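## Task

The supply shelving's third shelf (counting the bottom shelf as first) holds a cardboard box with a scrub sponge on top. Move that box into the cart's top tray. At the finish the sponge must still rest on that third shelf without overhanging its front edge, and every other item on that shelf must also still be on it. Release the box and pull the robot away afterward. The robot must not fall or end up tilted, or the task fails. Nothing counts as placed if it stays put only because the robot holds it.

## Robot and tools

Robot: TidyBot++, a single-arm mobile robot. The base is 0.54 m long, 0.50 m wide, 0.38 m high, on four driven casters. One seven-joint arm with a two-finger gripper is mounted on top; its shoulder sits 0.12 m ahead of the base centre at 0.68 m height. Cameras: base_camera (fixed on the base, looking forward) and wrist_camera (on the hand, looking where the hand points). Loose objects may occasionally get a small nudge from outside.

Frames: the base frame has its origin on the floor below the base centre, x forward, y left, z up. hand_pose is reported in this frame and marks the point between the finger pads; the hand's own z axis runs out along the fingers and the fingers close along its y axis. The odometry frame is the base frame as it was when the scene began. base_odometry counts wheel rotation only, so slip looks like travel; heading is positive to the left, -3.142 to 3.142. base_tilt is in degrees, positive when leaning forward or right; it and odometry carry a fixed bias near 1 degree plus noise.

Tool execute_actions: argument actions is a list with zero or one action; cameras optionally picks images (base_camera, wrist_camera, all; omitted or null gives all, [] gives none). An action may hold base, joints, speeds. base takes exactly one relative offset from where the base currently is: translate_m (metres, forward positive, -2 to 2), strafe_m (metres, left positive, -2 to 2) or rotate_rad (radians, counter-clockwise from above positive, -6.3 to 6.3). joints is a set of absolute targets keyed by name: joint_1_rad any angle, positive clockwise from above (opposite to rotate_rad); joint_2_rad shoulder -2.249 to 2.249; joint_3_rad any angle; joint_4_rad elbow -2.579 to 2.579; joint_5_rad any angle; joint_6_rad wrist -2.099 to 2.099; joint_7_rad any angle (hand down: positive is counter-clockwise from above; at 1.57 fingers open toward left and right); gripper_pos 0 (open) to 1 (closed). Done tolerances: ±0.039 for joints 1-4, ±0.056 for 5-7, ±0.03 gripper. Unbounded joints take the short way round, so turn more than half a turn in steps. speeds sets lower top speeds for that one action: translate_m and strafe_m 0.05 to 0.5 m/s, rotate_rad 0.1 to 1.57 rad/s (defaults are the maxima). A base move needing over 8.667 s is refused; no action runs past 15 s. Unknown keys or out-of-range values refuse the whole call. Anything left out of an action may keep chasing its previous target. An empty list just reports state and images. If a result reports a stop, later motion calls in that same reply are skipped.

Tool wait: seconds from 0 to 10; commands nothing, then reports like an empty action. Tool zoom_image: camera (base_camera or wrist_camera) and region [x0, y0, x1, y1] in pixels of that camera's most recent full image, top-left origin, at most 504 by 504. Tool finished_scene: scene is the number of the scene being ended; irreversible; the result says whether the goal was met and gives the next task. Answering without a tool call ends everything.

Arm geometry: upper arm 0.42 m, forearm 0.31 m, hand 0.31 m to the hand point. With joint_1_rad 0, joint_3_rad 3.14, joint_5_rad 0 the arm moves in the vertical plane along x. Tilt from vertical (forward positive): upper arm = joint_2_rad, forearm = joint_2_rad - joint_4_rad, hand = joint_2_rad - joint_4_rad - joint_6_rad. Forward reach from the shoulder is the sum of length x sin(angle), height above it the sum of length x cos(angle). Joints move up to 1.39 rad/s (1.22 for joints 5-7). The arm starts folded, hand down, reaching up to 0.08 m past the base front with the elbow up to 1.15 m high. A downward hand reaches at most about 0.94 m high, and only near the base. Finger gap is roughly 85 x (1 - gripper_pos) mm; closed fingertips go about 20 mm beyond the hand point. At gripper_pos 1, done means nothing held; off_target means an object stopped the fingers.

Result lines: base_status and joint_status tell how each motion ended. done (base: wheels turned the full amount, possibly slipping); off_target (resting away from target, maybe still pushing); contact_stop or time_out (target dropped, holds in place); joint command not followed with a cause line (self-collision check withheld arm targets; the gripper still acts; withheld targets may be retried on later actions); not_followed per joint; limit_stop_at_motor_heat after overheating. on_its_own lists uncommanded motion. motor_effort is percent of maximum, peak in brackets, noisy and biased. Motor temperatures lists one value per joint; MOTOR HOT appears from 60 °C, OVER-TEMPERATURE FAULT at 75 °C. ARM HIT means the arm struck itself or the base. A blocked base can report done while short of target.

Accuracy: friction leaves joints slightly off even on all done; improve by commanding last target + (wanted - read). hand_pose can be off 1-2 cm; trust images. Under a load the arm sags; never command a joint to its current reading while holding something.

Avoid: driving while the arm is snagged above about 0.8 m (tipping); strong sideways pushes with a raised hand; ramming the arm into things (torque fault freezes the arm 10 s; limits 104.5 N m joints 1-4, 51.3 N m joints 5-7); dropping, slamming or knocking objects off the shelf; long holding of heavy loads (heat). Camera calibration (pinhole base_camera 644x364, fisheye wrist_camera 644x476) is supplied with K, distortion and T_world_to_cam in the base frame, with small per-scene errors.

Each tool is called after "Call:" by a JSON object that holds its "name" and its "arguments", one argument or row to a line.

## Session

Call:
{"name": "execute_actions", "arguments": {
  "actions": []
}}

Scene clock: 0.00 s.
Motor temperatures (°C, as the motors report them): [38 36 32 35 38 39 43]
base_odometry: x=+0.000 y=+0.000 heading=+0.000 (m, m, rad; odometry frame)
base_tilt: forward=+0.6 right=-0.2 (deg)
base_status: not commanded
joint_positions: joint_1_rad=-0.002 joint_2_rad=-0.322 joint_3_rad=+3.104 joint_4_rad=-2.511 joint_5_rad=-0.043 joint_6_rad=-0.918 joint_7_rad=+1.564 gripper_pos=+0.000
joint_status: not commanded
motor_effort: joint_1_rad=+0 joint_2_rad=-2 joint_3_rad=+1 joint_4_rad=+13 joint_5_rad=-1 joint_6_rad=+1 joint_7_rad=+0 (%)
hand_pose: x=+0.2521 y=+0.0160 z=+0.5876 quat_wxyz=(-0.012, +1.000, +0.003, +0.017) (m; base frame)
pictures: base_camera, wrist_camera
Images, in order (width x height): base_camera 644x364, wrist_camera 644x476.

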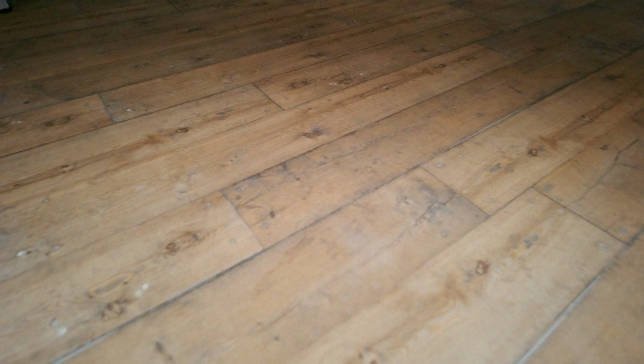

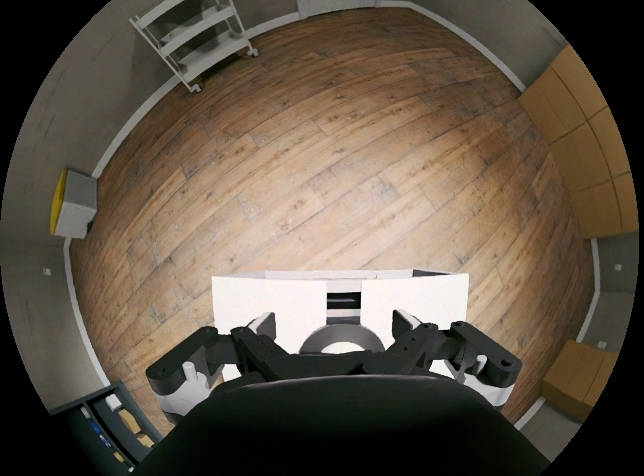

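Call:
{"name": "execute_actions", "arguments": {
  "actions": [
    {"base":{"rotate_rad":2.2},"joints":{"joint_6_rad":0.62}}
  ]
}}

Scene clock: 3.57 s.
Motor temperatures (°C, as the motors report them): [38 36 32 35 38 39 43]
base_odometry: x=+0.000 y=+0.000 heading=+2.199 (m, m, rad; odometry frame)
base_tilt: forward=+0.6 right=-0.2 (deg)
base_status: done
joint_positions: joint_1_rad=-0.002 joint_2_rad=-0.322 joint_3_rad=+3.104 joint_4_rad=-2.509 joint_5_rad=-0.043 joint_6_rad=+0.609 joint_7_rad=+1.564 gripper_pos=+0.000
joint_status: all done
motor_effort: joint_1_rad=+0(1) joint_2_rad=-7(8) joint_3_rad=+1(2) joint_4_rad=+18(18) joint_5_rad=-1(1) joint_6_rad=+9(8) joint_7_rad=-1(0) (%)
hand_pose: x=+0.5531 y=+0.0124 z=+0.8972 quat_wxyz=(-0.015, +0.709, -0.006, +0.705) (m; base frame)
pictures: base_camera, wrist_camera
camera_calibration (this result's frames):
wrist_camera: T_world_to_cam=[[0.0616129, -0.996474, -0.0569519, 0.0371087], [0.0322266, 0.0590167, -0.997737, 0.93844], [0.99758, 0.0596381, 0.0357492, -0.450492], [0, 0, 0, 1]] pos_world=[0.416873, 0.00846072, 0.954534]
Images, in order (width x height): base_camera 644x364, wrist_camera 644x476.

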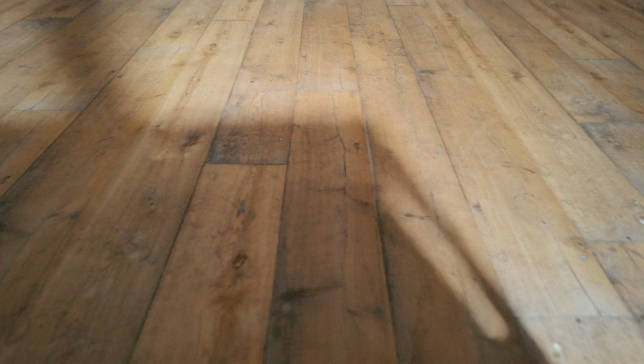

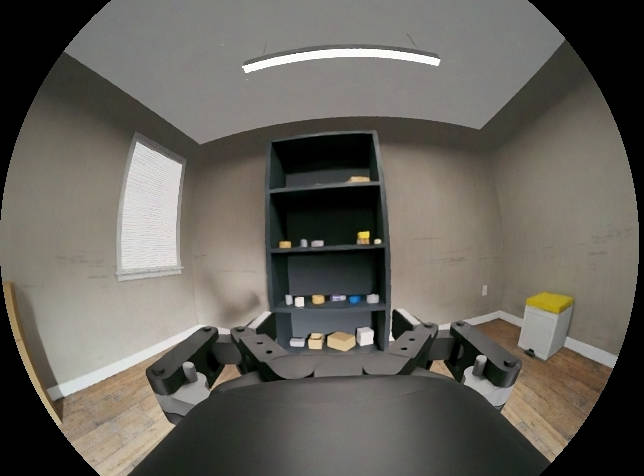

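Call:
{"name": "zoom_image", "arguments": {
  "camera": "wrist_camera",
  "region": [250,120,410,360]
}}

Region (250, 120, 410, 360) of wrist_camera's 644x476 image, scaled by 2.100.

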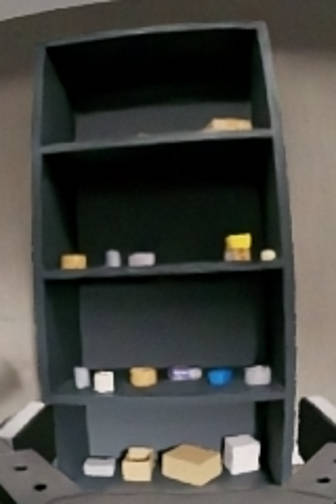

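Call:
{"name": "execute_actions", "arguments": {
  "actions": [
    {"base":{"translate_m":0.85}}
  ]
}}

Call:
{"name": "zoom_image", "arguments": {
  "camera": "wrist_camera",
  "region": [200,100,480,340]
}}

Scene clock: 10.00 s.
Motor temperatures (°C, as the motors report them): [38 36 32 35 38 39 43]
base_odometry: x=-0.501 y=+0.687 heading=+2.200 (m, m, rad; odometry frame)
base_tilt: forward=+0.7 right=-0.1 (deg)
base_status: done
joint_positions: joint_1_rad=-0.002 joint_2_rad=-0.322 joint_3_rad=+3.104 joint_4_rad=-2.509 joint_5_rad=-0.043 joint_6_rad=+0.609 joint_7_rad=+1.564 gripper_pos=+0.000
joint_status: not commanded
motor_effort: joint_1_rad=-1(0) joint_2_rad=-7(9) joint_3_rad=+1(2) joint_4_rad=+18(19) joint_5_rad=-1(1) joint_6_rad=+9(10) joint_7_rad=+0(0) (%)
hand_pose: x=+0.5530 y=+0.0124 z=+0.8972 quat_wxyz=(-0.015, +0.709, -0.006, +0.705) (m; base frame)
pictures: base_camera, wrist_camera
camera_calibration (this result's frames):
wrist_camera: T_world_to_cam=[[0.0616204, -0.996474, -0.0569432, 0.0371019], [0.0323575, 0.0590161, -0.997732, 0.938419], [0.997575, 0.0596382, 0.03588, -0.450573], [0, 0, 0, 1]] pos_world=[0.416829, 0.00846057, 0.95457]
Images, in order (width x height): base_camera 644x364, wrist_camera 644x476.

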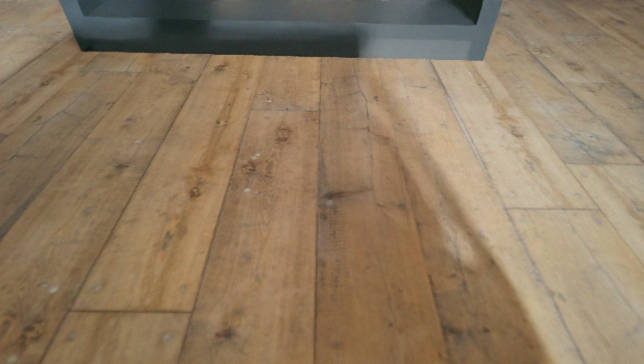

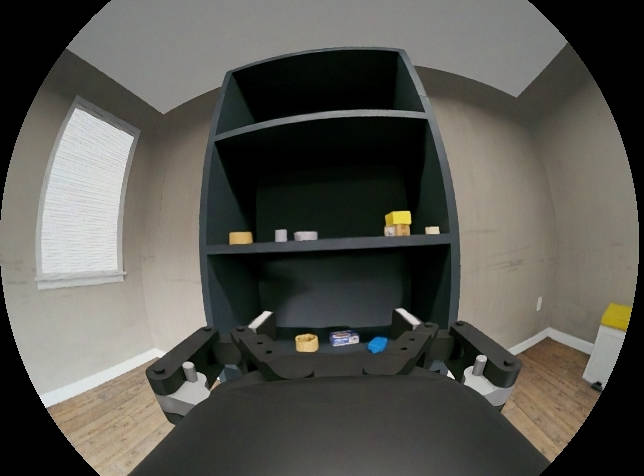

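Region (200, 100, 480, 340) of wrist_camera's 644x476 image, scaled by 1.800; it fills the top 432 rows of this view, and the rest is white.

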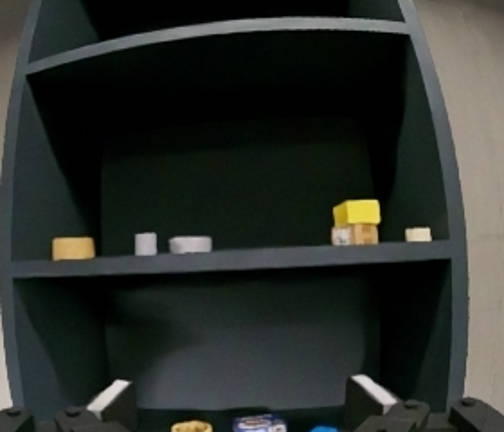

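Call:
{"name": "execute_actions", "arguments": {
  "actions": [
    {"base":{"rotate_rad":-0.054},"joints":{"joint_1_rad":0,"joint_2_rad":-0.2,"joint_3_rad":3.14,"joint_4_rad":-1.94,"joint_5_rad":0,"joint_6_rad":0.17}}
  ],
  "cameras": []
}}

Call:
{"name": "execute_actions", "arguments": {
  "actions": [
    {"base":{"strafe_m":-0.18}}
  ],
  "cameras": []
}}

Call:
{"name": "execute_actions", "arguments": {
  "actions": [
    {"base":{"translate_m":0.2}}
  ]
}}

Call:
{"name": "zoom_image", "arguments": {
  "camera": "wrist_camera",
  "region": [200,170,480,340]
}}

Scene clock: 14.87 s.
Motor temperatures (°C, as the motors report them): [38 36 32 35 38 39 43]
base_odometry: x=-0.501 y=+0.687 heading=+2.146 (m, m, rad; odometry frame)
base_tilt: forward=+0.6 right=-0.2 (deg)
base_status: done
joint_positions: joint_1_rad=-0.002 joint_2_rad=-0.216 joint_3_rad=+3.115 joint_4_rad=-1.952 joint_5_rad=-0.024 joint_6_rad=+0.202 joint_7_rad=+1.564 gripper_pos=+0.000
joint_status: all done
motor_effort: joint_1_rad=+0(2) joint_2_rad=-13(14) joint_3_rad=+1(3) joint_4_rad=+21(20) joint_5_rad=-1(2) joint_6_rad=+9(9) joint_7_rad=+0(0) (%)
hand_pose: x=+0.6495 y=+0.0168 z=+1.0525 quat_wxyz=(-0.017, +0.694, +0.000, +0.720) (m; base frame)
pictures: none
No camera images: the call's "cameras" was empty. Leave "cameras" out to get every camera's image.

Scene clock: 16.43 s.
Motor temperatures (°C, as the motors report them): [38 36 32 35 38 39 43]
base_odometry: x=-0.350 y=+0.785 heading=+2.147 (m, m, rad; odometry frame)
base_tilt: forward=+0.6 right=-0.1 (deg)
base_status: done
joint_positions: joint_1_rad=-0.002 joint_2_rad=-0.214 joint_3_rad=+3.126 joint_4_rad=-1.951 joint_5_rad=-0.023 joint_6_rad=+0.201 joint_7_rad=+1.564 gripper_pos=+0.000
joint_status: not commanded
motor_effort: joint_1_rad=+0(2) joint_2_rad=-13(15) joint_3_rad=+1(4) joint_4_rad=+21(22) joint_5_rad=-1(2) joint_6_rad=+9(9) joint_7_rad=+1(0) (%)
hand_pose: x=+0.6504 y=+0.0103 z=+1.0516 quat_wxyz=(-0.014, +0.695, -0.005, +0.719) (m; base frame)
pictures: none
No camera images: the call's "cameras" was empty. Leave "cameras" out to get every camera's image.

Scene clock: 18.07 s.
Motor temperatures (°C, as the motors report them): [38 36 32 35 38 39 43]
base_odometry: x=-0.459 y=+0.953 heading=+2.146 (m, m, rad; odometry frame)
base_tilt: forward=+0.6 right=-0.1 (deg)
base_status: done
joint_positions: joint_1_rad=-0.002 joint_2_rad=-0.199 joint_3_rad=+3.126 joint_4_rad=-1.950 joint_5_rad=-0.023 joint_6_rad=+0.199 joint_7_rad=+1.564 gripper_pos=+0.000
joint_status: not commanded
motor_effort: joint_1_rad=+0(0) joint_2_rad=-13(16) joint_3_rad=+1(2) joint_4_rad=+21(22) joint_5_rad=-1(1) joint_6_rad=+9(10) joint_7_rad=+0(0) (%)
hand_pose: x=+0.6561 y=+0.0104 z=+1.0437 quat_wxyz=(-0.014, +0.700, -0.005, +0.714) (m; base frame)
pictures: base_camera, wrist_camera
camera_calibration (this result's frames):
wrist_camera: T_world_to_cam=[[0.0632778, -0.996642, -0.0519718, 0.030763], [0.0576189, 0.0556376, -0.996787, 1.06385], [0.996331, 0.0600799, 0.060946, -0.5839], [0, 0, 0, 1]] pos_world=[0.518513, 0.00655031, 1.09762]
Images, in order (width x height): base_camera 644x364, wrist_camera 644x476.

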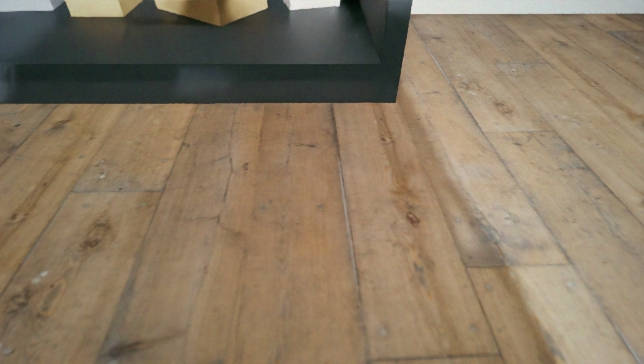

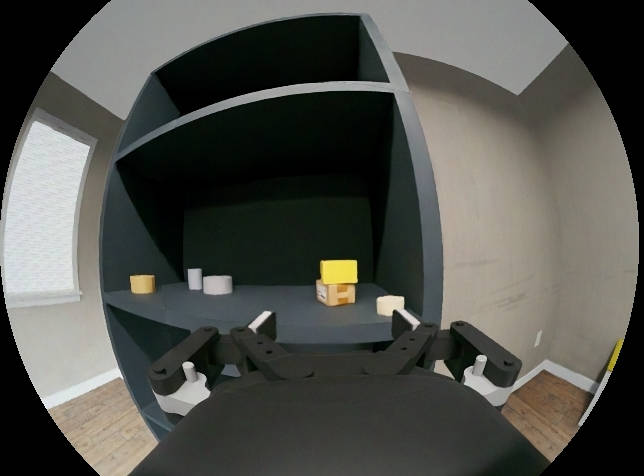

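Region (200, 170, 480, 340) of wrist_camera's 644x476 image, scaled by 1.800; it fills the top 306 rows of this view, and the rest is white.

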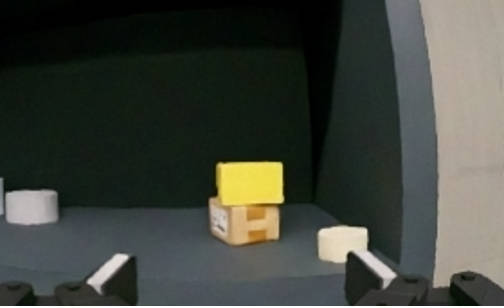

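Call:
{"name": "execute_actions", "arguments": {
  "actions": [
    {"base":{"translate_m":0.2}}
  ]
}}

Call:
{"name": "zoom_image", "arguments": {
  "camera": "wrist_camera",
  "region": [220,200,460,380]
}}

Scene clock: 21.80 s.
Motor temperatures (°C, as the motors report them): [38 36 32 35 38 39 43]
base_odometry: x=-0.568 y=+1.121 heading=+2.146 (m, m, rad; odometry frame)
base_tilt: forward=+0.6 right=-0.2 (deg)
base_status: done
joint_positions: joint_1_rad=-0.002 joint_2_rad=-0.194 joint_3_rad=+3.126 joint_4_rad=-1.949 joint_5_rad=-0.023 joint_6_rad=+0.199 joint_7_rad=+1.564 gripper_pos=+0.000
joint_status: not commanded
motor_effort: joint_1_rad=+0(2) joint_2_rad=-14(17) joint_3_rad=+0(0) joint_4_rad=+21(21) joint_5_rad=-1(1) joint_6_rad=+9(9) joint_7_rad=+0(0) (%)
hand_pose: x=+0.6578 y=+0.0104 z=+1.0414 quat_wxyz=(-0.014, +0.702, -0.005, +0.712) (m; base frame)
pictures: base_camera, wrist_camera
camera_calibration (this result's frames):
wrist_camera: T_world_to_cam=[[0.0630542, -0.996641, -0.052252, 0.030987], [0.053062, 0.05563, -0.99704, 1.06475], [0.996599, 0.060095, 0.0563915, -0.580858], [0, 0, 0, 1]] pos_world=[0.52043, 0.00655757, 1.09597]
Images, in order (width x height): base_camera 644x364, wrist_camera 644x476.

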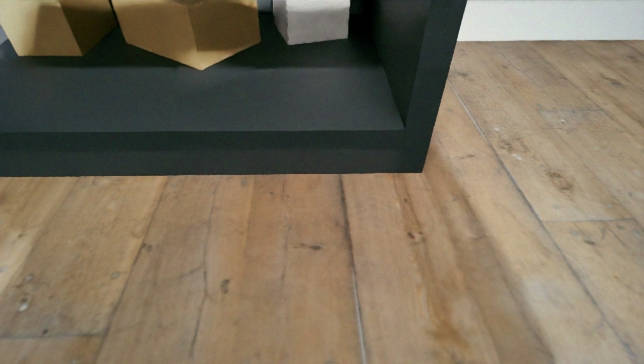

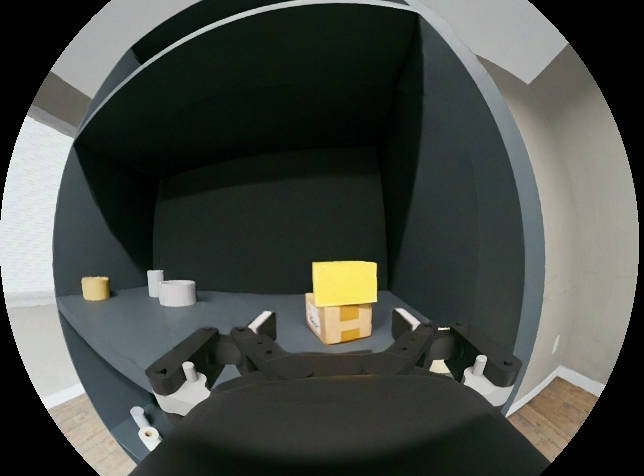

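Region (220, 200, 460, 380) of wrist_camera's 644x476 image, scaled by 2.100; it fills the top 378 rows of this view, and the rest is white.

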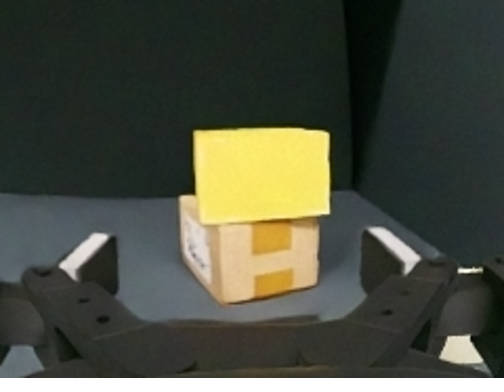

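Call:
{"name": "execute_actions", "arguments": {
  "actions": [
    {"base":{"strafe_m":-0.02},"joints":{"joint_4_rad":-1.87,"joint_6_rad":0.10}}
  ],
  "cameras": []
}}

Call:
{"name": "execute_actions", "arguments": {
  "actions": [
    {"base":{"translate_m":0.08},"speeds":{"translate_m":0.1}}
  ]
}}

Call:
{"name": "zoom_image", "arguments": {
  "camera": "wrist_camera",
  "region": [200,200,480,400]
}}

Scene clock: 24.70 s.
Motor temperatures (°C, as the motors report them): [38 36 32 35 38 39 43]
base_odometry: x=-0.551 y=+1.132 heading=+2.147 (m, m, rad; odometry frame)
base_tilt: forward=+0.6 right=-0.1 (deg)
base_status: done
joint_positions: joint_1_rad=-0.002 joint_2_rad=-0.194 joint_3_rad=+3.129 joint_4_rad=-1.878 joint_5_rad=-0.023 joint_6_rad=+0.133 joint_7_rad=+1.564 gripper_pos=+0.000
joint_status: all done
motor_effort: joint_1_rad=+0(2) joint_2_rad=-14(15) joint_3_rad=+1(4) joint_4_rad=+21(22) joint_5_rad=-1(1) joint_6_rad=+9(10) joint_7_rad=+0(0) (%)
hand_pose: x=+0.6611 y=+0.0090 z=+1.0653 quat_wxyz=(-0.014, +0.700, -0.006, +0.714) (m; base frame)
pictures: none
No camera images: the call's "cameras" was empty. Leave "cameras" out to get every camera's image.

Scene clock: 26.07 s.
Motor temperatures (°C, as the motors report them): [38 36 32 35 38 39 43]
base_odometry: x=-0.594 y=+1.200 heading=+2.146 (m, m, rad; odometry frame)
base_tilt: forward=+0.6 right=-0.2 (deg)
base_status: done
joint_positions: joint_1_rad=-0.002 joint_2_rad=-0.198 joint_3_rad=+3.129 joint_4_rad=-1.878 joint_5_rad=-0.023 joint_6_rad=+0.131 joint_7_rad=+1.564 gripper_pos=+0.000
joint_status: not commanded
motor_effort: joint_1_rad=+0(1) joint_2_rad=-14(17) joint_3_rad=+1(3) joint_4_rad=+21(23) joint_5_rad=-1(1) joint_6_rad=+9(10) joint_7_rad=+0(0) (%)
hand_pose: x=+0.6598 y=+0.0090 z=+1.0666 quat_wxyz=(-0.014, +0.700, -0.006, +0.714) (m; base frame)
pictures: base_camera, wrist_camera
camera_calibration (this result's frames):
wrist_camera: T_world_to_cam=[[0.061802, -0.996712, -0.0523965, 0.0317806], [0.0601382, 0.0561201, -0.996611, 1.08472], [0.996275, 0.0584415, 0.0634088, -0.591467], [0, 0, 0, 1]] pos_world=[0.522067, 0.00536804, 1.12021]
Images, in order (width x height): base_camera 644x364, wrist_camera 644x476.

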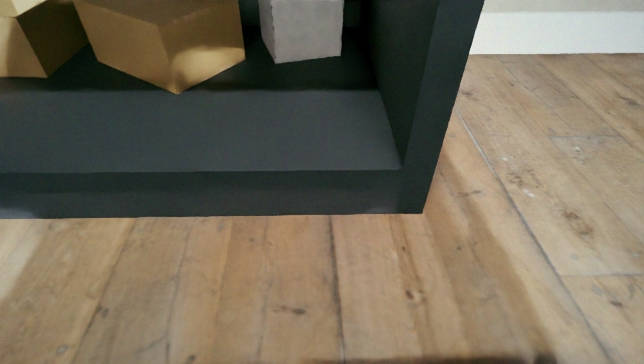

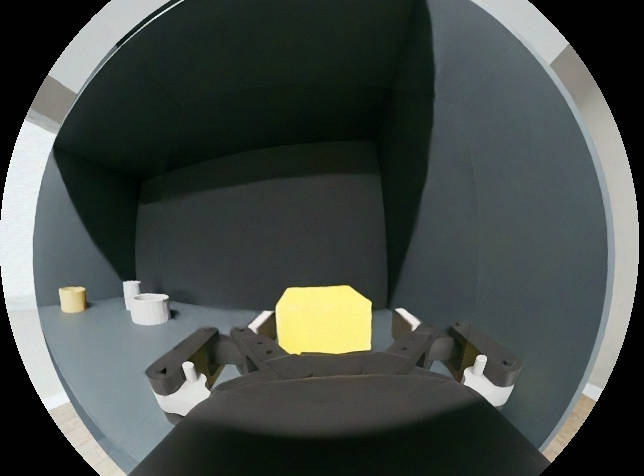

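Region (200, 200, 480, 400) of wrist_camera's 644x476 image, scaled by 1.800; it fills the top 360 rows of this view, and the rest is white.

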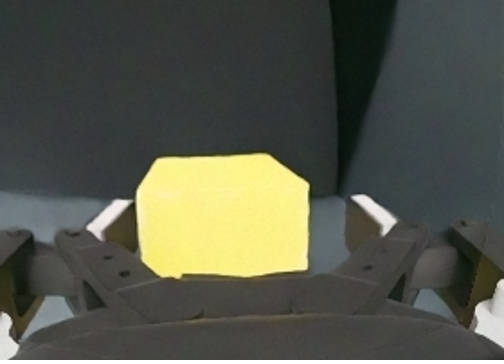

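Call:
{"name": "execute_actions", "arguments": {
  "actions": [
    {"base":{"strafe_m":0.012},"speeds":{"strafe_m":0.05}}
  ],
  "cameras": ["wrist_camera"]
}}

Call:
{"name": "execute_actions", "arguments": {
  "actions": [
    {"base":{"translate_m":0.04},"speeds":{"translate_m":0.05}}
  ],
  "cameras": ["wrist_camera"]
}}

Scene clock: 27.50 s.
Motor temperatures (°C, as the motors report them): [38 36 32 35 38 39 43]
base_odometry: x=-0.605 y=+1.193 heading=+2.146 (m, m, rad; odometry frame)
base_tilt: forward=+0.6 right=-0.1 (deg)
base_status: done
joint_positions: joint_1_rad=-0.002 joint_2_rad=-0.198 joint_3_rad=+3.129 joint_4_rad=-1.878 joint_5_rad=-0.023 joint_6_rad=+0.131 joint_7_rad=+1.564 gripper_pos=+0.000
joint_status: not commanded
motor_effort: joint_1_rad=+0(2) joint_2_rad=-14(14) joint_3_rad=+1(1) joint_4_rad=+21(21) joint_5_rad=-1(1) joint_6_rad=+9(9) joint_7_rad=+0(0) (%)
hand_pose: x=+0.6598 y=+0.0088 z=+1.0666 quat_wxyz=(-0.013, +0.700, -0.006, +0.714) (m; base frame)
pictures: wrist_camera
camera_calibration (this result's frames):
wrist_camera: T_world_to_cam=[[0.0614429, -0.996731, -0.0524545, 0.0318623], [0.0600485, 0.05615, -0.996615, 1.08476], [0.996303, 0.0580851, 0.0633022, -0.591362], [0, 0, 0, 1]] pos_world=[0.52208, 0.00519829, 1.12019]
Images, in order (width x height): wrist_camera 644x476.

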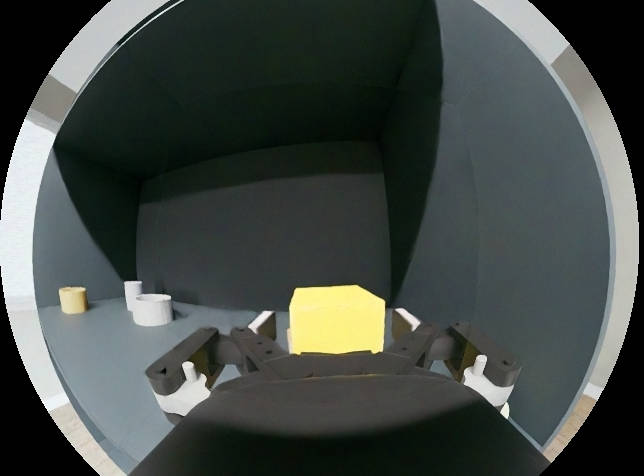

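Scene clock: 28.77 s.
Motor temperatures (°C, as the motors report them): [38 36 32 35 38 39 43]
base_odometry: x=-0.627 y=+1.227 heading=+2.146 (m, m, rad; odometry frame)
base_tilt: forward=+0.6 right=-0.1 (deg)
base_status: done
joint_positions: joint_1_rad=-0.002 joint_2_rad=-0.198 joint_3_rad=+3.129 joint_4_rad=-1.878 joint_5_rad=-0.023 joint_6_rad=+0.130 joint_7_rad=+1.564 gripper_pos=+0.000
joint_status: not commanded
motor_effort: joint_1_rad=-1(2) joint_2_rad=-14(17) joint_3_rad=+1(1) joint_4_rad=+21(22) joint_5_rad=-1(1) joint_6_rad=+9(9) joint_7_rad=+0(0) (%)
hand_pose: x=+0.6596 y=+0.0088 z=+1.0669 quat_wxyz=(-0.013, +0.699, -0.006, +0.714) (m; base frame)
pictures: wrist_camera
camera_calibration (this result's frames):
wrist_camera: T_world_to_cam=[[0.0614654, -0.996731, -0.0524346, 0.0318568], [0.0602679, 0.0561444, -0.996602, 1.08486], [0.996288, 0.0580965, 0.0635218, -0.591367], [0, 0, 0, 1]] pos_world=[0.521831, 0.00520021, 1.12041]
Images, in order (width x height): wrist_camera 644x476.

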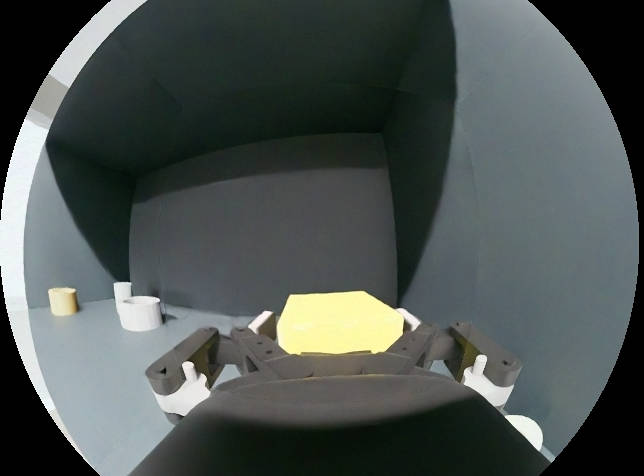

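Call:
{"name": "execute_actions", "arguments": {
  "actions": [
    {"base":{"translate_m":0.025},"speeds":{"translate_m":0.05}}
  ],
  "cameras": ["wrist_camera"]
}}

Call:
{"name": "execute_actions", "arguments": {
  "actions": [
    {"joints":{"gripper_pos":1}}
  ],
  "cameras": ["wrist_camera"]
}}

Scene clock: 30.33 s.
Motor temperatures (°C, as the motors report them): [38 36 32 35 38 39 43]
base_odometry: x=-0.640 y=+1.248 heading=+2.147 (m, m, rad; odometry frame)
base_tilt: forward=+0.7 right=-0.1 (deg)
base_status: done
joint_positions: joint_1_rad=-0.002 joint_2_rad=-0.199 joint_3_rad=+3.129 joint_4_rad=-1.878 joint_5_rad=-0.023 joint_6_rad=+0.130 joint_7_rad=+1.564 gripper_pos=+0.000
joint_status: not commanded
motor_effort: joint_1_rad=+0(1) joint_2_rad=-13(17) joint_3_rad=+0(3) joint_4_rad=+21(21) joint_5_rad=-1(1) joint_6_rad=+9(9) joint_7_rad=+0(0) (%)
hand_pose: x=+0.6594 y=+0.0088 z=+1.0670 quat_wxyz=(-0.013, +0.699, -0.006, +0.715) (m; base frame)
pictures: wrist_camera
camera_calibration (this result's frames):
wrist_camera: T_world_to_cam=[[0.0614809, -0.996731, -0.0524197, 0.0318497], [0.0604891, 0.0561433, -0.996589, 1.08487], [0.996274, 0.0581004, 0.0637431, -0.591449], [0, 0, 0, 1]] pos_world=[0.521664, 0.00520068, 1.12054]
Images, in order (width x height): wrist_camera 644x476.

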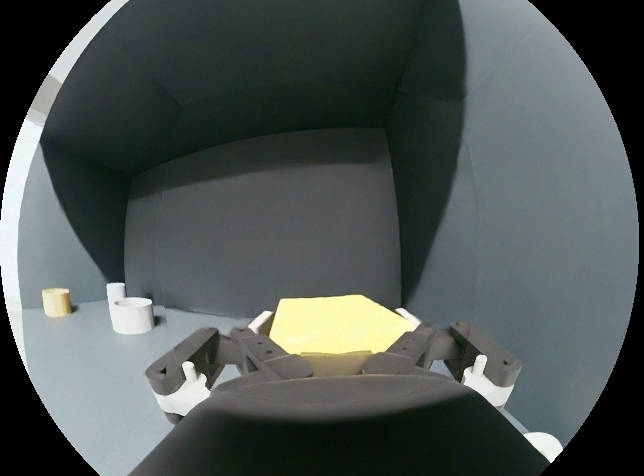

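Scene clock: 31.43 s.
Motor temperatures (°C, as the motors report them): [38 36 32 35 38 39 43]
base_odometry: x=-0.640 y=+1.248 heading=+2.147 (m, m, rad; odometry frame)
base_tilt: forward=+0.7 right=-0.1 (deg)
base_status: not commanded
joint_positions: joint_1_rad=-0.002 joint_2_rad=-0.200 joint_3_rad=+3.129 joint_4_rad=-1.872 joint_5_rad=-0.023 joint_6_rad=+0.130 joint_7_rad=+1.564 gripper_pos=+0.988
joint_status: all done
motor_effort: joint_1_rad=+0(1) joint_2_rad=-12(14) joint_3_rad=+1(0) joint_4_rad=+20(21) joint_5_rad=-1(1) joint_6_rad=+8(9) joint_7_rad=+0(0) (%)
hand_pose: x=+0.6592 y=+0.0088 z=+1.0714 quat_wxyz=(-0.014, +0.697, -0.006, +0.717) (m; base frame)
pictures: wrist_camera
camera_calibration (this result's frames):
wrist_camera: T_world_to_cam=[[0.0618654, -0.996725, -0.052067, 0.0314718], [0.0675467, 0.0562284, -0.99613, 1.08406], [0.995796, 0.0581091, 0.0708041, -0.598711], [0, 0, 0, 1]] pos_world=[0.521023, 0.00520452, 1.12389]
Images, in order (width x height): wrist_camera 644x476.

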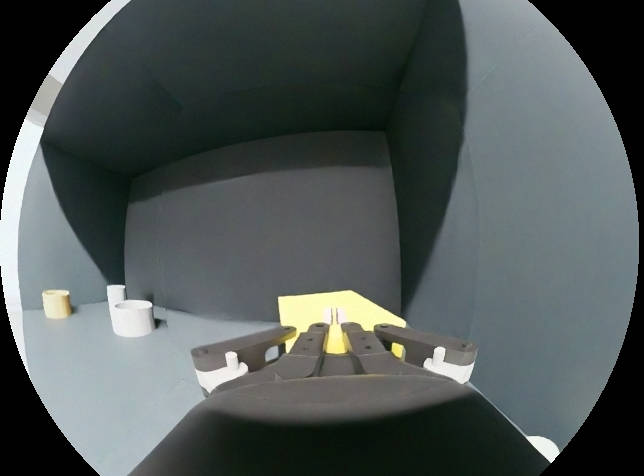

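Call:
{"name": "execute_actions", "arguments": {
  "actions": [
    {"base":{"translate_m":-0.01},"speeds":{"translate_m":0.05},"joints":{"gripper_pos":0}}
  ],
  "cameras": []
}}

Call:
{"name": "execute_actions", "arguments": {
  "actions": [
    {"joints":{"joint_4_rad":-1.975,"joint_6_rad":0.235}}
  ],
  "cameras": ["wrist_camera"]
}}

Scene clock: 45.63 s.
Motor temperatures (°C, as the motors report them): [38 36 32 35 38 39 43]
base_odometry: x=-0.635 y=+1.239 heading=+2.147 (m, m, rad; odometry frame)
base_tilt: forward=+0.6 right=-0.1 (deg)
base_status: done
joint_positions: joint_1_rad=-0.002 joint_2_rad=-0.208 joint_3_rad=+3.129 joint_4_rad=-1.865 joint_5_rad=-0.023 joint_6_rad=+0.132 joint_7_rad=+1.564 gripper_pos=+0.000
joint_status: all done
motor_effort: joint_1_rad=-1(2) joint_2_rad=-12(16) joint_3_rad=+0(2) joint_4_rad=+19(21) joint_5_rad=-1(1) joint_6_rad=+8(9) joint_7_rad=+0(0) (%)
hand_pose: x=+0.6559 y=+0.0088 z=+1.0811 quat_wxyz=(-0.014, +0.690, -0.006, +0.723) (m; base frame)
pictures: none
No camera images: the call's "cameras" was empty. Leave "cameras" out to get every camera's image.

Scene clock: 46.73 s.
Motor temperatures (°C, as the motors report them): [38 36 32 35 38 39 43]
base_odometry: x=-0.635 y=+1.239 heading=+2.147 (m, m, rad; odometry frame)
base_tilt: forward=+0.6 right=-0.2 (deg)
base_status: not commanded
joint_positions: joint_1_rad=-0.002 joint_2_rad=-0.207 joint_3_rad=+3.130 joint_4_rad=-1.956 joint_5_rad=-0.023 joint_6_rad=+0.219 joint_7_rad=+1.564 gripper_pos=+0.000
joint_status: all done
motor_effort: joint_1_rad=+0(2) joint_2_rad=-11(15) joint_3_rad=+1(1) joint_4_rad=+18(21) joint_5_rad=-1(0) joint_6_rad=+7(9) joint_7_rad=+0(2) (%)
hand_pose: x=+0.6528 y=+0.0078 z=+1.0503 quat_wxyz=(-0.013, +0.693, -0.006, +0.721) (m; base frame)
pictures: wrist_camera
camera_calibration (this result's frames):
wrist_camera: T_world_to_cam=[[0.0600815, -0.996878, -0.0512277, 0.0300843], [0.0792325, 0.0559213, -0.995286, 1.05508], [0.995044, 0.0557394, 0.082345, -0.602447], [0, 0, 0, 1]] pos_world=[0.514057, 0.00456927, 1.10125]
Images, in order (width x height): wrist_camera 644x476.

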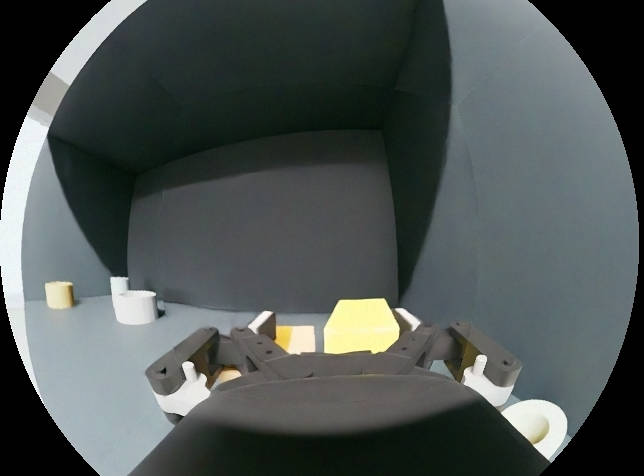

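Call:
{"name": "execute_actions", "arguments": {
  "actions": [
    {"joints":{"joint_4_rad":-1.87,"joint_6_rad":0.10}}
  ],
  "cameras": ["wrist_camera"]
}}

Call:
{"name": "execute_actions", "arguments": {
  "actions": [
    {"base":{"translate_m":-0.15},"speeds":{"translate_m":0.15}}
  ],
  "cameras": ["wrist_camera"]
}}

Call:
{"name": "zoom_image", "arguments": {
  "camera": "wrist_camera",
  "region": [220,200,460,380]
}}

Scene clock: 48.63 s.
Motor temperatures (°C, as the motors report them): [38 36 32 35 38 39 43]
base_odometry: x=-0.635 y=+1.239 heading=+2.147 (m, m, rad; odometry frame)
base_tilt: forward=+0.7 right=-0.2 (deg)
base_status: not commanded
joint_positions: joint_1_rad=-0.002 joint_2_rad=-0.206 joint_3_rad=+3.130 joint_4_rad=-1.879 joint_5_rad=-0.023 joint_6_rad=+0.132 joint_7_rad=+1.564 gripper_pos=+0.000
joint_status: all done
motor_effort: joint_1_rad=+0(0) joint_2_rad=-13(14) joint_3_rad=+1(1) joint_4_rad=+21(23) joint_5_rad=-1(1) joint_6_rad=+9(9) joint_7_rad=+0(1) (%)
hand_pose: x=+0.6568 y=+0.0085 z=+1.0704 quat_wxyz=(-0.013, +0.697, -0.006, +0.717) (m; base frame)
pictures: wrist_camera
camera_calibration (this result's frames):
wrist_camera: T_world_to_cam=[[0.0614474, -0.996752, -0.052056, 0.0315704], [0.0679136, 0.0562091, -0.996107, 1.08302], [0.995797, 0.0576729, 0.0711469, -0.596616], [0, 0, 0, 1]] pos_world=[0.518617, 0.00500077, 1.1229]
Images, in order (width x height): wrist_camera 644x476.

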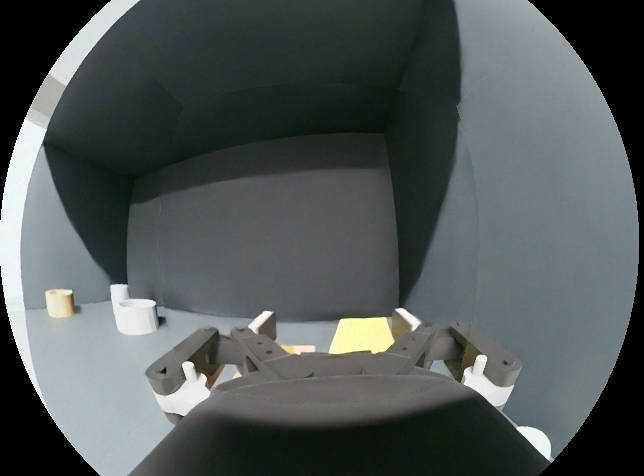

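Scene clock: 50.30 s.
Motor temperatures (°C, as the motors report them): [38 36 32 35 38 39 43]
base_odometry: x=-0.553 y=+1.113 heading=+2.146 (m, m, rad; odometry frame)
base_tilt: forward=+0.6 right=-0.1 (deg)
base_status: done
joint_positions: joint_1_rad=-0.002 joint_2_rad=-0.203 joint_3_rad=+3.130 joint_4_rad=-1.879 joint_5_rad=-0.023 joint_6_rad=+0.130 joint_7_rad=+1.564 gripper_pos=+0.000
joint_status: not commanded
motor_effort: joint_1_rad=+0(1) joint_2_rad=-13(16) joint_3_rad=+1(1) joint_4_rad=+21(22) joint_5_rad=-1(1) joint_6_rad=+9(9) joint_7_rad=+0(0) (%)
hand_pose: x=+0.6579 y=+0.0085 z=+1.0684 quat_wxyz=(-0.013, +0.698, -0.006, +0.716) (m; base frame)
pictures: wrist_camera
camera_calibration (this result's frames):
wrist_camera: T_world_to_cam=[[0.0612514, -0.996751, -0.0522964, 0.0317943], [0.0635235, 0.0561814, -0.996398, 1.08416], [0.996099, 0.0577087, 0.0667583, -0.593134], [0, 0, 0, 1]] pos_world=[0.520003, 0.00501062, 1.12151]
Images, in order (width x height): wrist_camera 644x476.

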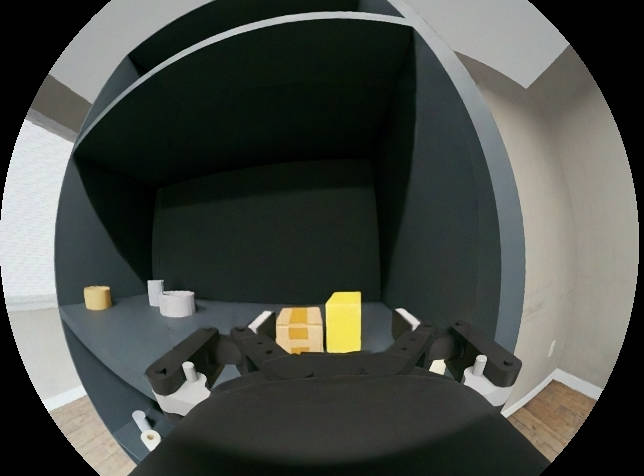

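Region (220, 200, 460, 380) of wrist_camera's 644x476 image, scaled by 2.100; it fills the top 378 rows of this view, and the rest is white.

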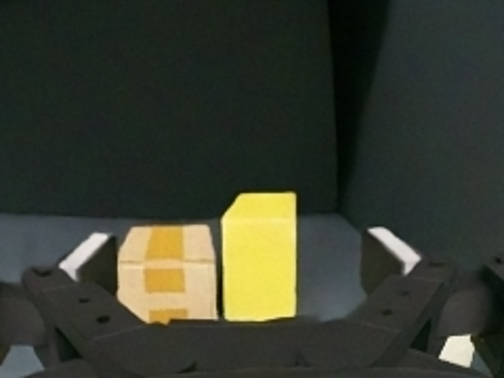

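Call:
{"name": "execute_actions", "arguments": {
  "actions": [
    {"base":{"translate_m":-0.08},"joints":{"joint_4_rad":-1.97,"joint_6_rad":0.3}}
  ],
  "cameras": ["wrist_camera"]
}}

Call:
{"name": "zoom_image", "arguments": {
  "camera": "wrist_camera",
  "region": [220,200,460,380]
}}

Scene clock: 52.20 s.
Motor temperatures (°C, as the motors report them): [38 36 32 35 38 39 43]
base_odometry: x=-0.510 y=+1.046 heading=+2.146 (m, m, rad; odometry frame)
base_tilt: forward=+0.6 right=-0.1 (deg)
base_status: done
joint_positions: joint_1_rad=-0.002 joint_2_rad=-0.205 joint_3_rad=+3.130 joint_4_rad=-1.963 joint_5_rad=-0.023 joint_6_rad=+0.272 joint_7_rad=+1.564 gripper_pos=+0.000
joint_status: all done
motor_effort: joint_1_rad=+0(2) joint_2_rad=-13(16) joint_3_rad=+0(3) joint_4_rad=+21(23) joint_5_rad=-1(1) joint_6_rad=+9(10) joint_7_rad=+0(0) (%)
hand_pose: x=+0.6523 y=+0.0075 z=+1.0611 quat_wxyz=(-0.013, +0.677, -0.007, +0.736) (m; base frame)
pictures: wrist_camera
camera_calibration (this result's frames):
wrist_camera: T_world_to_cam=[[0.0611724, -0.996925, -0.0489647, 0.0271978], [0.12246, 0.0561822, -0.990882, 1.03295], [0.990586, 0.0546184, 0.125521, -0.645709], [0, 0, 0, 1]] pos_world=[0.511471, 0.00434819, 1.10591]
Images, in order (width x height): wrist_camera 644x476.

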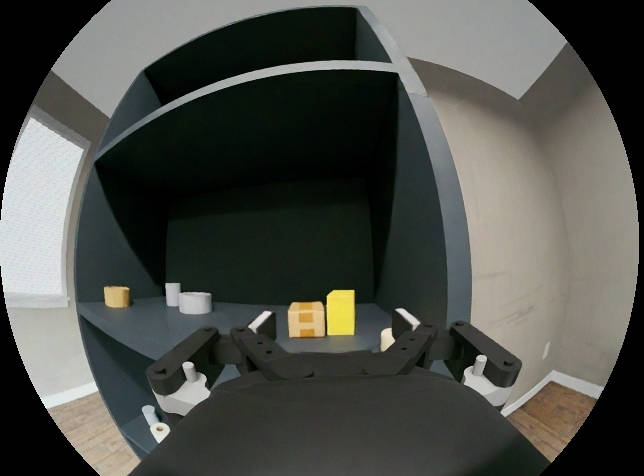

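Region (220, 200, 460, 380) of wrist_camera's 644x476 image, scaled by 2.100; it fills the top 378 rows of this view, and the rest is white.

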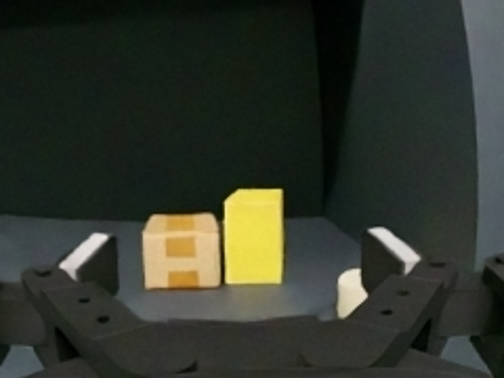

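Call:
{"name": "execute_actions", "arguments": {
  "actions": [
    {"base":{"translate_m":0.12},"joints":{"joint_6_rad":0.13}}
  ],
  "cameras": ["wrist_camera"]
}}

Call:
{"name": "zoom_image", "arguments": {
  "camera": "wrist_camera",
  "region": [220,220,460,400]
}}

Scene clock: 56.00 s.
Motor temperatures (°C, as the motors report them): [38 36 32 35 38 39 43]
base_odometry: x=-0.575 y=+1.146 heading=+2.146 (m, m, rad; odometry frame)
base_tilt: forward=+0.6 right=-0.1 (deg)
base_status: done
joint_positions: joint_1_rad=-0.002 joint_2_rad=-0.200 joint_3_rad=+3.130 joint_4_rad=-1.968 joint_5_rad=-0.023 joint_6_rad=+0.150 joint_7_rad=+1.564 gripper_pos=+0.000
joint_status: all done
motor_effort: joint_1_rad=+0(1) joint_2_rad=-13(16) joint_3_rad=+1(2) joint_4_rad=+21(23) joint_5_rad=-1(1) joint_6_rad=+9(10) joint_7_rad=+0(0) (%)
hand_pose: x=+0.6544 y=+0.0082 z=+1.0177 quat_wxyz=(-0.013, +0.724, -0.006, +0.690) (m; base frame)
pictures: wrist_camera
camera_calibration (this result's frames):
wrist_camera: T_world_to_cam=[[0.0567711, -0.996846, -0.055445, 0.0351899], [-0.00841762, 0.0550547, -0.998448, 1.0831], [0.998352, 0.0571497, -0.00526556, -0.514367], [0, 0, 0, 1]] pos_world=[0.520639, 0.00484538, 1.08066]
Images, in order (width x height): wrist_camera 644x476.

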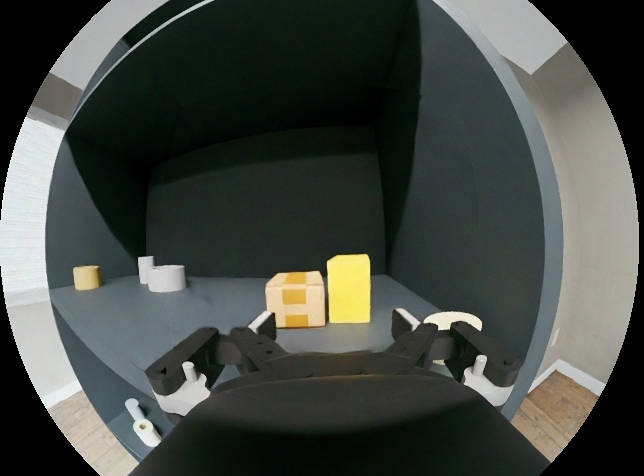

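Region (220, 220, 460, 400) of wrist_camera's 644x476 image, scaled by 2.100; it fills the top 378 rows of this view, and the rest is white.

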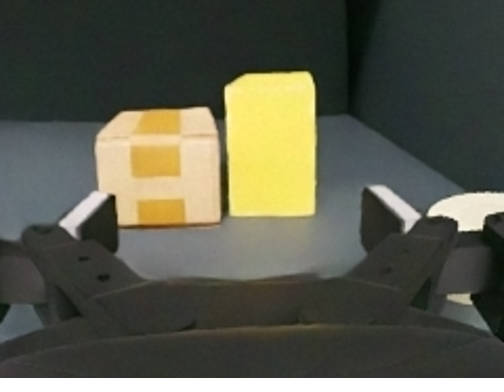

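Call:
{"name": "execute_actions", "arguments": {
  "actions": [
    {"base":{"strafe_m":-0.023},"speeds":{"strafe_m":0.05},"joints":{"joint_4_rad":-1.87,"joint_6_rad":0.04}}
  ],
  "cameras": []
}}

Call:
{"name": "execute_actions", "arguments": {
  "actions": [
    {"base":{"translate_m":0.07},"speeds":{"translate_m":0.08}}
  ],
  "cameras": ["wrist_camera"]
}}

Call:
{"name": "zoom_image", "arguments": {
  "camera": "wrist_camera",
  "region": [220,220,460,400]
}}

Scene clock: 58.67 s.
Motor temperatures (°C, as the motors report them): [38 36 32 35 38 39 43]
base_odometry: x=-0.556 y=+1.159 heading=+2.147 (m, m, rad; odometry frame)
base_tilt: forward=+0.6 right=-0.1 (deg)
base_status: done
joint_positions: joint_1_rad=-0.002 joint_2_rad=-0.200 joint_3_rad=+3.130 joint_4_rad=-1.877 joint_5_rad=-0.023 joint_6_rad=+0.073 joint_7_rad=+1.564 gripper_pos=+0.000
joint_status: all done
motor_effort: joint_1_rad=+0(1) joint_2_rad=-13(14) joint_3_rad=+1(3) joint_4_rad=+21(23) joint_5_rad=-1(1) joint_6_rad=+9(9) joint_7_rad=+0(0) (%)
hand_pose: x=+0.6589 y=+0.0089 z=+1.0504 quat_wxyz=(-0.013, +0.719, -0.005, +0.695) (m; base frame)
pictures: none
No camera images: the call's "cameras" was empty. Leave "cameras" out to get every camera's image.

Scene clock: 60.07 s.
Motor temperatures (°C, as the motors report them): [38 36 32 35 38 39 43]
base_odometry: x=-0.594 y=+1.218 heading=+2.147 (m, m, rad; odometry frame)
base_tilt: forward=+0.7 right=-0.2 (deg)
base_status: done
joint_positions: joint_1_rad=-0.002 joint_2_rad=-0.200 joint_3_rad=+3.130 joint_4_rad=-1.877 joint_5_rad=-0.023 joint_6_rad=+0.071 joint_7_rad=+1.564 gripper_pos=+0.000
joint_status: not commanded
motor_effort: joint_1_rad=+0(1) joint_2_rad=-13(16) joint_3_rad=+1(3) joint_4_rad=+21(22) joint_5_rad=-1(1) joint_6_rad=+9(10) joint_7_rad=+0(0) (%)
hand_pose: x=+0.6590 y=+0.0089 z=+1.0498 quat_wxyz=(-0.013, +0.719, -0.005, +0.694) (m; base frame)
pictures: wrist_camera
camera_calibration (this result's frames):
wrist_camera: T_world_to_cam=[[0.059229, -0.996721, -0.0551261, 0.0354245], [0.00368896, 0.0554412, -0.998455, 1.10717], [0.998238, 0.0589342, 0.0069606, -0.531591], [0, 0, 0, 1]] pos_world=[0.524472, 0.00525451, 1.11111]
Images, in order (width x height): wrist_camera 644x476.

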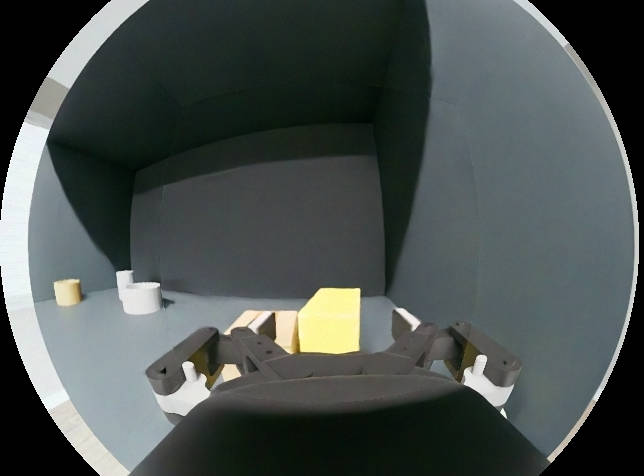

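Region (220, 220, 460, 400) of wrist_camera's 644x476 image, scaled by 2.100; it fills the top 378 rows of this view, and the rest is white.

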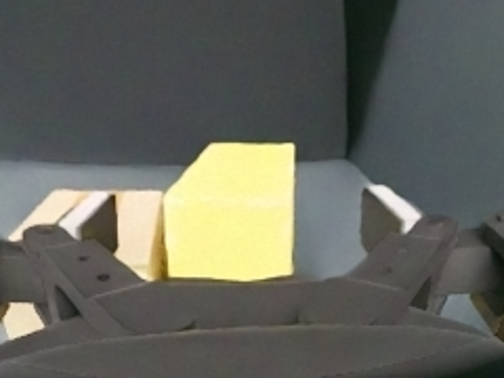

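Call:
{"name": "execute_actions", "arguments": {
  "actions": [
    {"base":{"translate_m":0.04},"speeds":{"translate_m":0.05}}
  ],
  "cameras": ["wrist_camera"]
}}

Call:
{"name": "execute_actions", "arguments": {
  "actions": [
    {"joints":{"gripper_pos":0.6}}
  ],
  "cameras": ["wrist_camera"]
}}

Scene clock: 62.83 s.
Motor temperatures (°C, as the motors report them): [38 36 32 35 38 39 43]
base_odometry: x=-0.616 y=+1.252 heading=+2.146 (m, m, rad; odometry frame)
base_tilt: forward=+0.6 right=-0.1 (deg)
base_status: done
joint_positions: joint_1_rad=-0.002 joint_2_rad=-0.200 joint_3_rad=+3.130 joint_4_rad=-1.877 joint_5_rad=-0.023 joint_6_rad=+0.071 joint_7_rad=+1.564 gripper_pos=+0.000
joint_status: not commanded
motor_effort: joint_1_rad=+0(2) joint_2_rad=-13(16) joint_3_rad=+1(1) joint_4_rad=+21(22) joint_5_rad=-1(1) joint_6_rad=+9(10) joint_7_rad=+0(0) (%)
hand_pose: x=+0.6589 y=+0.0089 z=+1.0498 quat_wxyz=(-0.013, +0.720, -0.005, +0.694) (m; base frame)
pictures: wrist_camera
camera_calibration (this result's frames):
wrist_camera: T_world_to_cam=[[0.0592217, -0.996721, -0.0551385, 0.0354437], [0.00341102, 0.0554372, -0.998456, 1.10729], [0.998239, 0.0589422, 0.00668291, -0.531259], [0, 0, 0, 1]] pos_world=[0.524447, 0.00525614, 1.11108]
Images, in order (width x height): wrist_camera 644x476.

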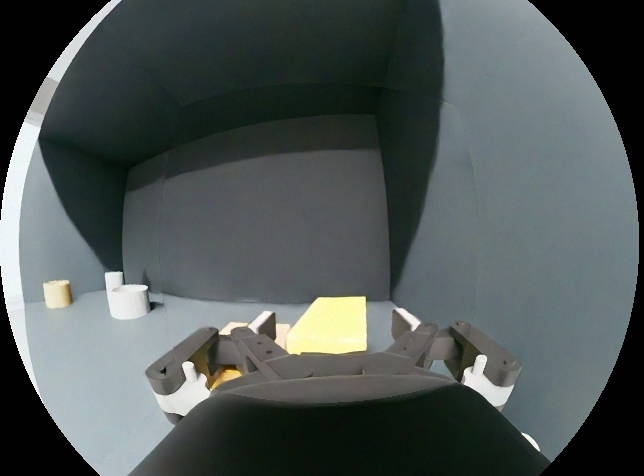

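Scene clock: 63.70 s.
Motor temperatures (°C, as the motors report them): [38 36 32 35 38 39 43]
base_odometry: x=-0.616 y=+1.252 heading=+2.146 (m, m, rad; odometry frame)
base_tilt: forward=+0.7 right=-0.1 (deg)
base_status: not commanded
joint_positions: joint_1_rad=-0.002 joint_2_rad=-0.200 joint_3_rad=+3.130 joint_4_rad=-1.877 joint_5_rad=-0.023 joint_6_rad=+0.071 joint_7_rad=+1.564 gripper_pos=+0.599
joint_status: all done
motor_effort: joint_1_rad=+0(0) joint_2_rad=-13(13) joint_3_rad=+0(1) joint_4_rad=+21(21) joint_5_rad=-1(1) joint_6_rad=+9(9) joint_7_rad=+0(0) (%)
hand_pose: x=+0.6589 y=+0.0089 z=+1.0498 quat_wxyz=(-0.013, +0.720, -0.005, +0.694) (m; base frame)
pictures: wrist_camera
camera_calibration (this result's frames):
wrist_camera: T_world_to_cam=[[0.0592215, -0.996721, -0.0551387, 0.035444], [0.00341116, 0.0554374, -0.998456, 1.10729], [0.998239, 0.058942, 0.00668306, -0.531259], [0, 0, 0, 1]] pos_world=[0.524447, 0.00525605, 1.11108]
Images, in order (width x height): wrist_camera 644x476.

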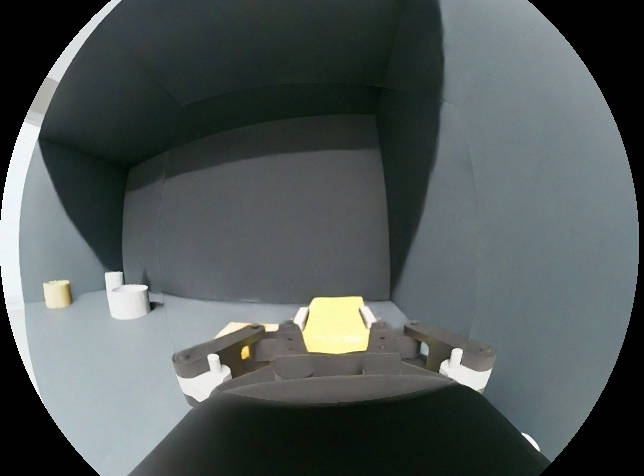

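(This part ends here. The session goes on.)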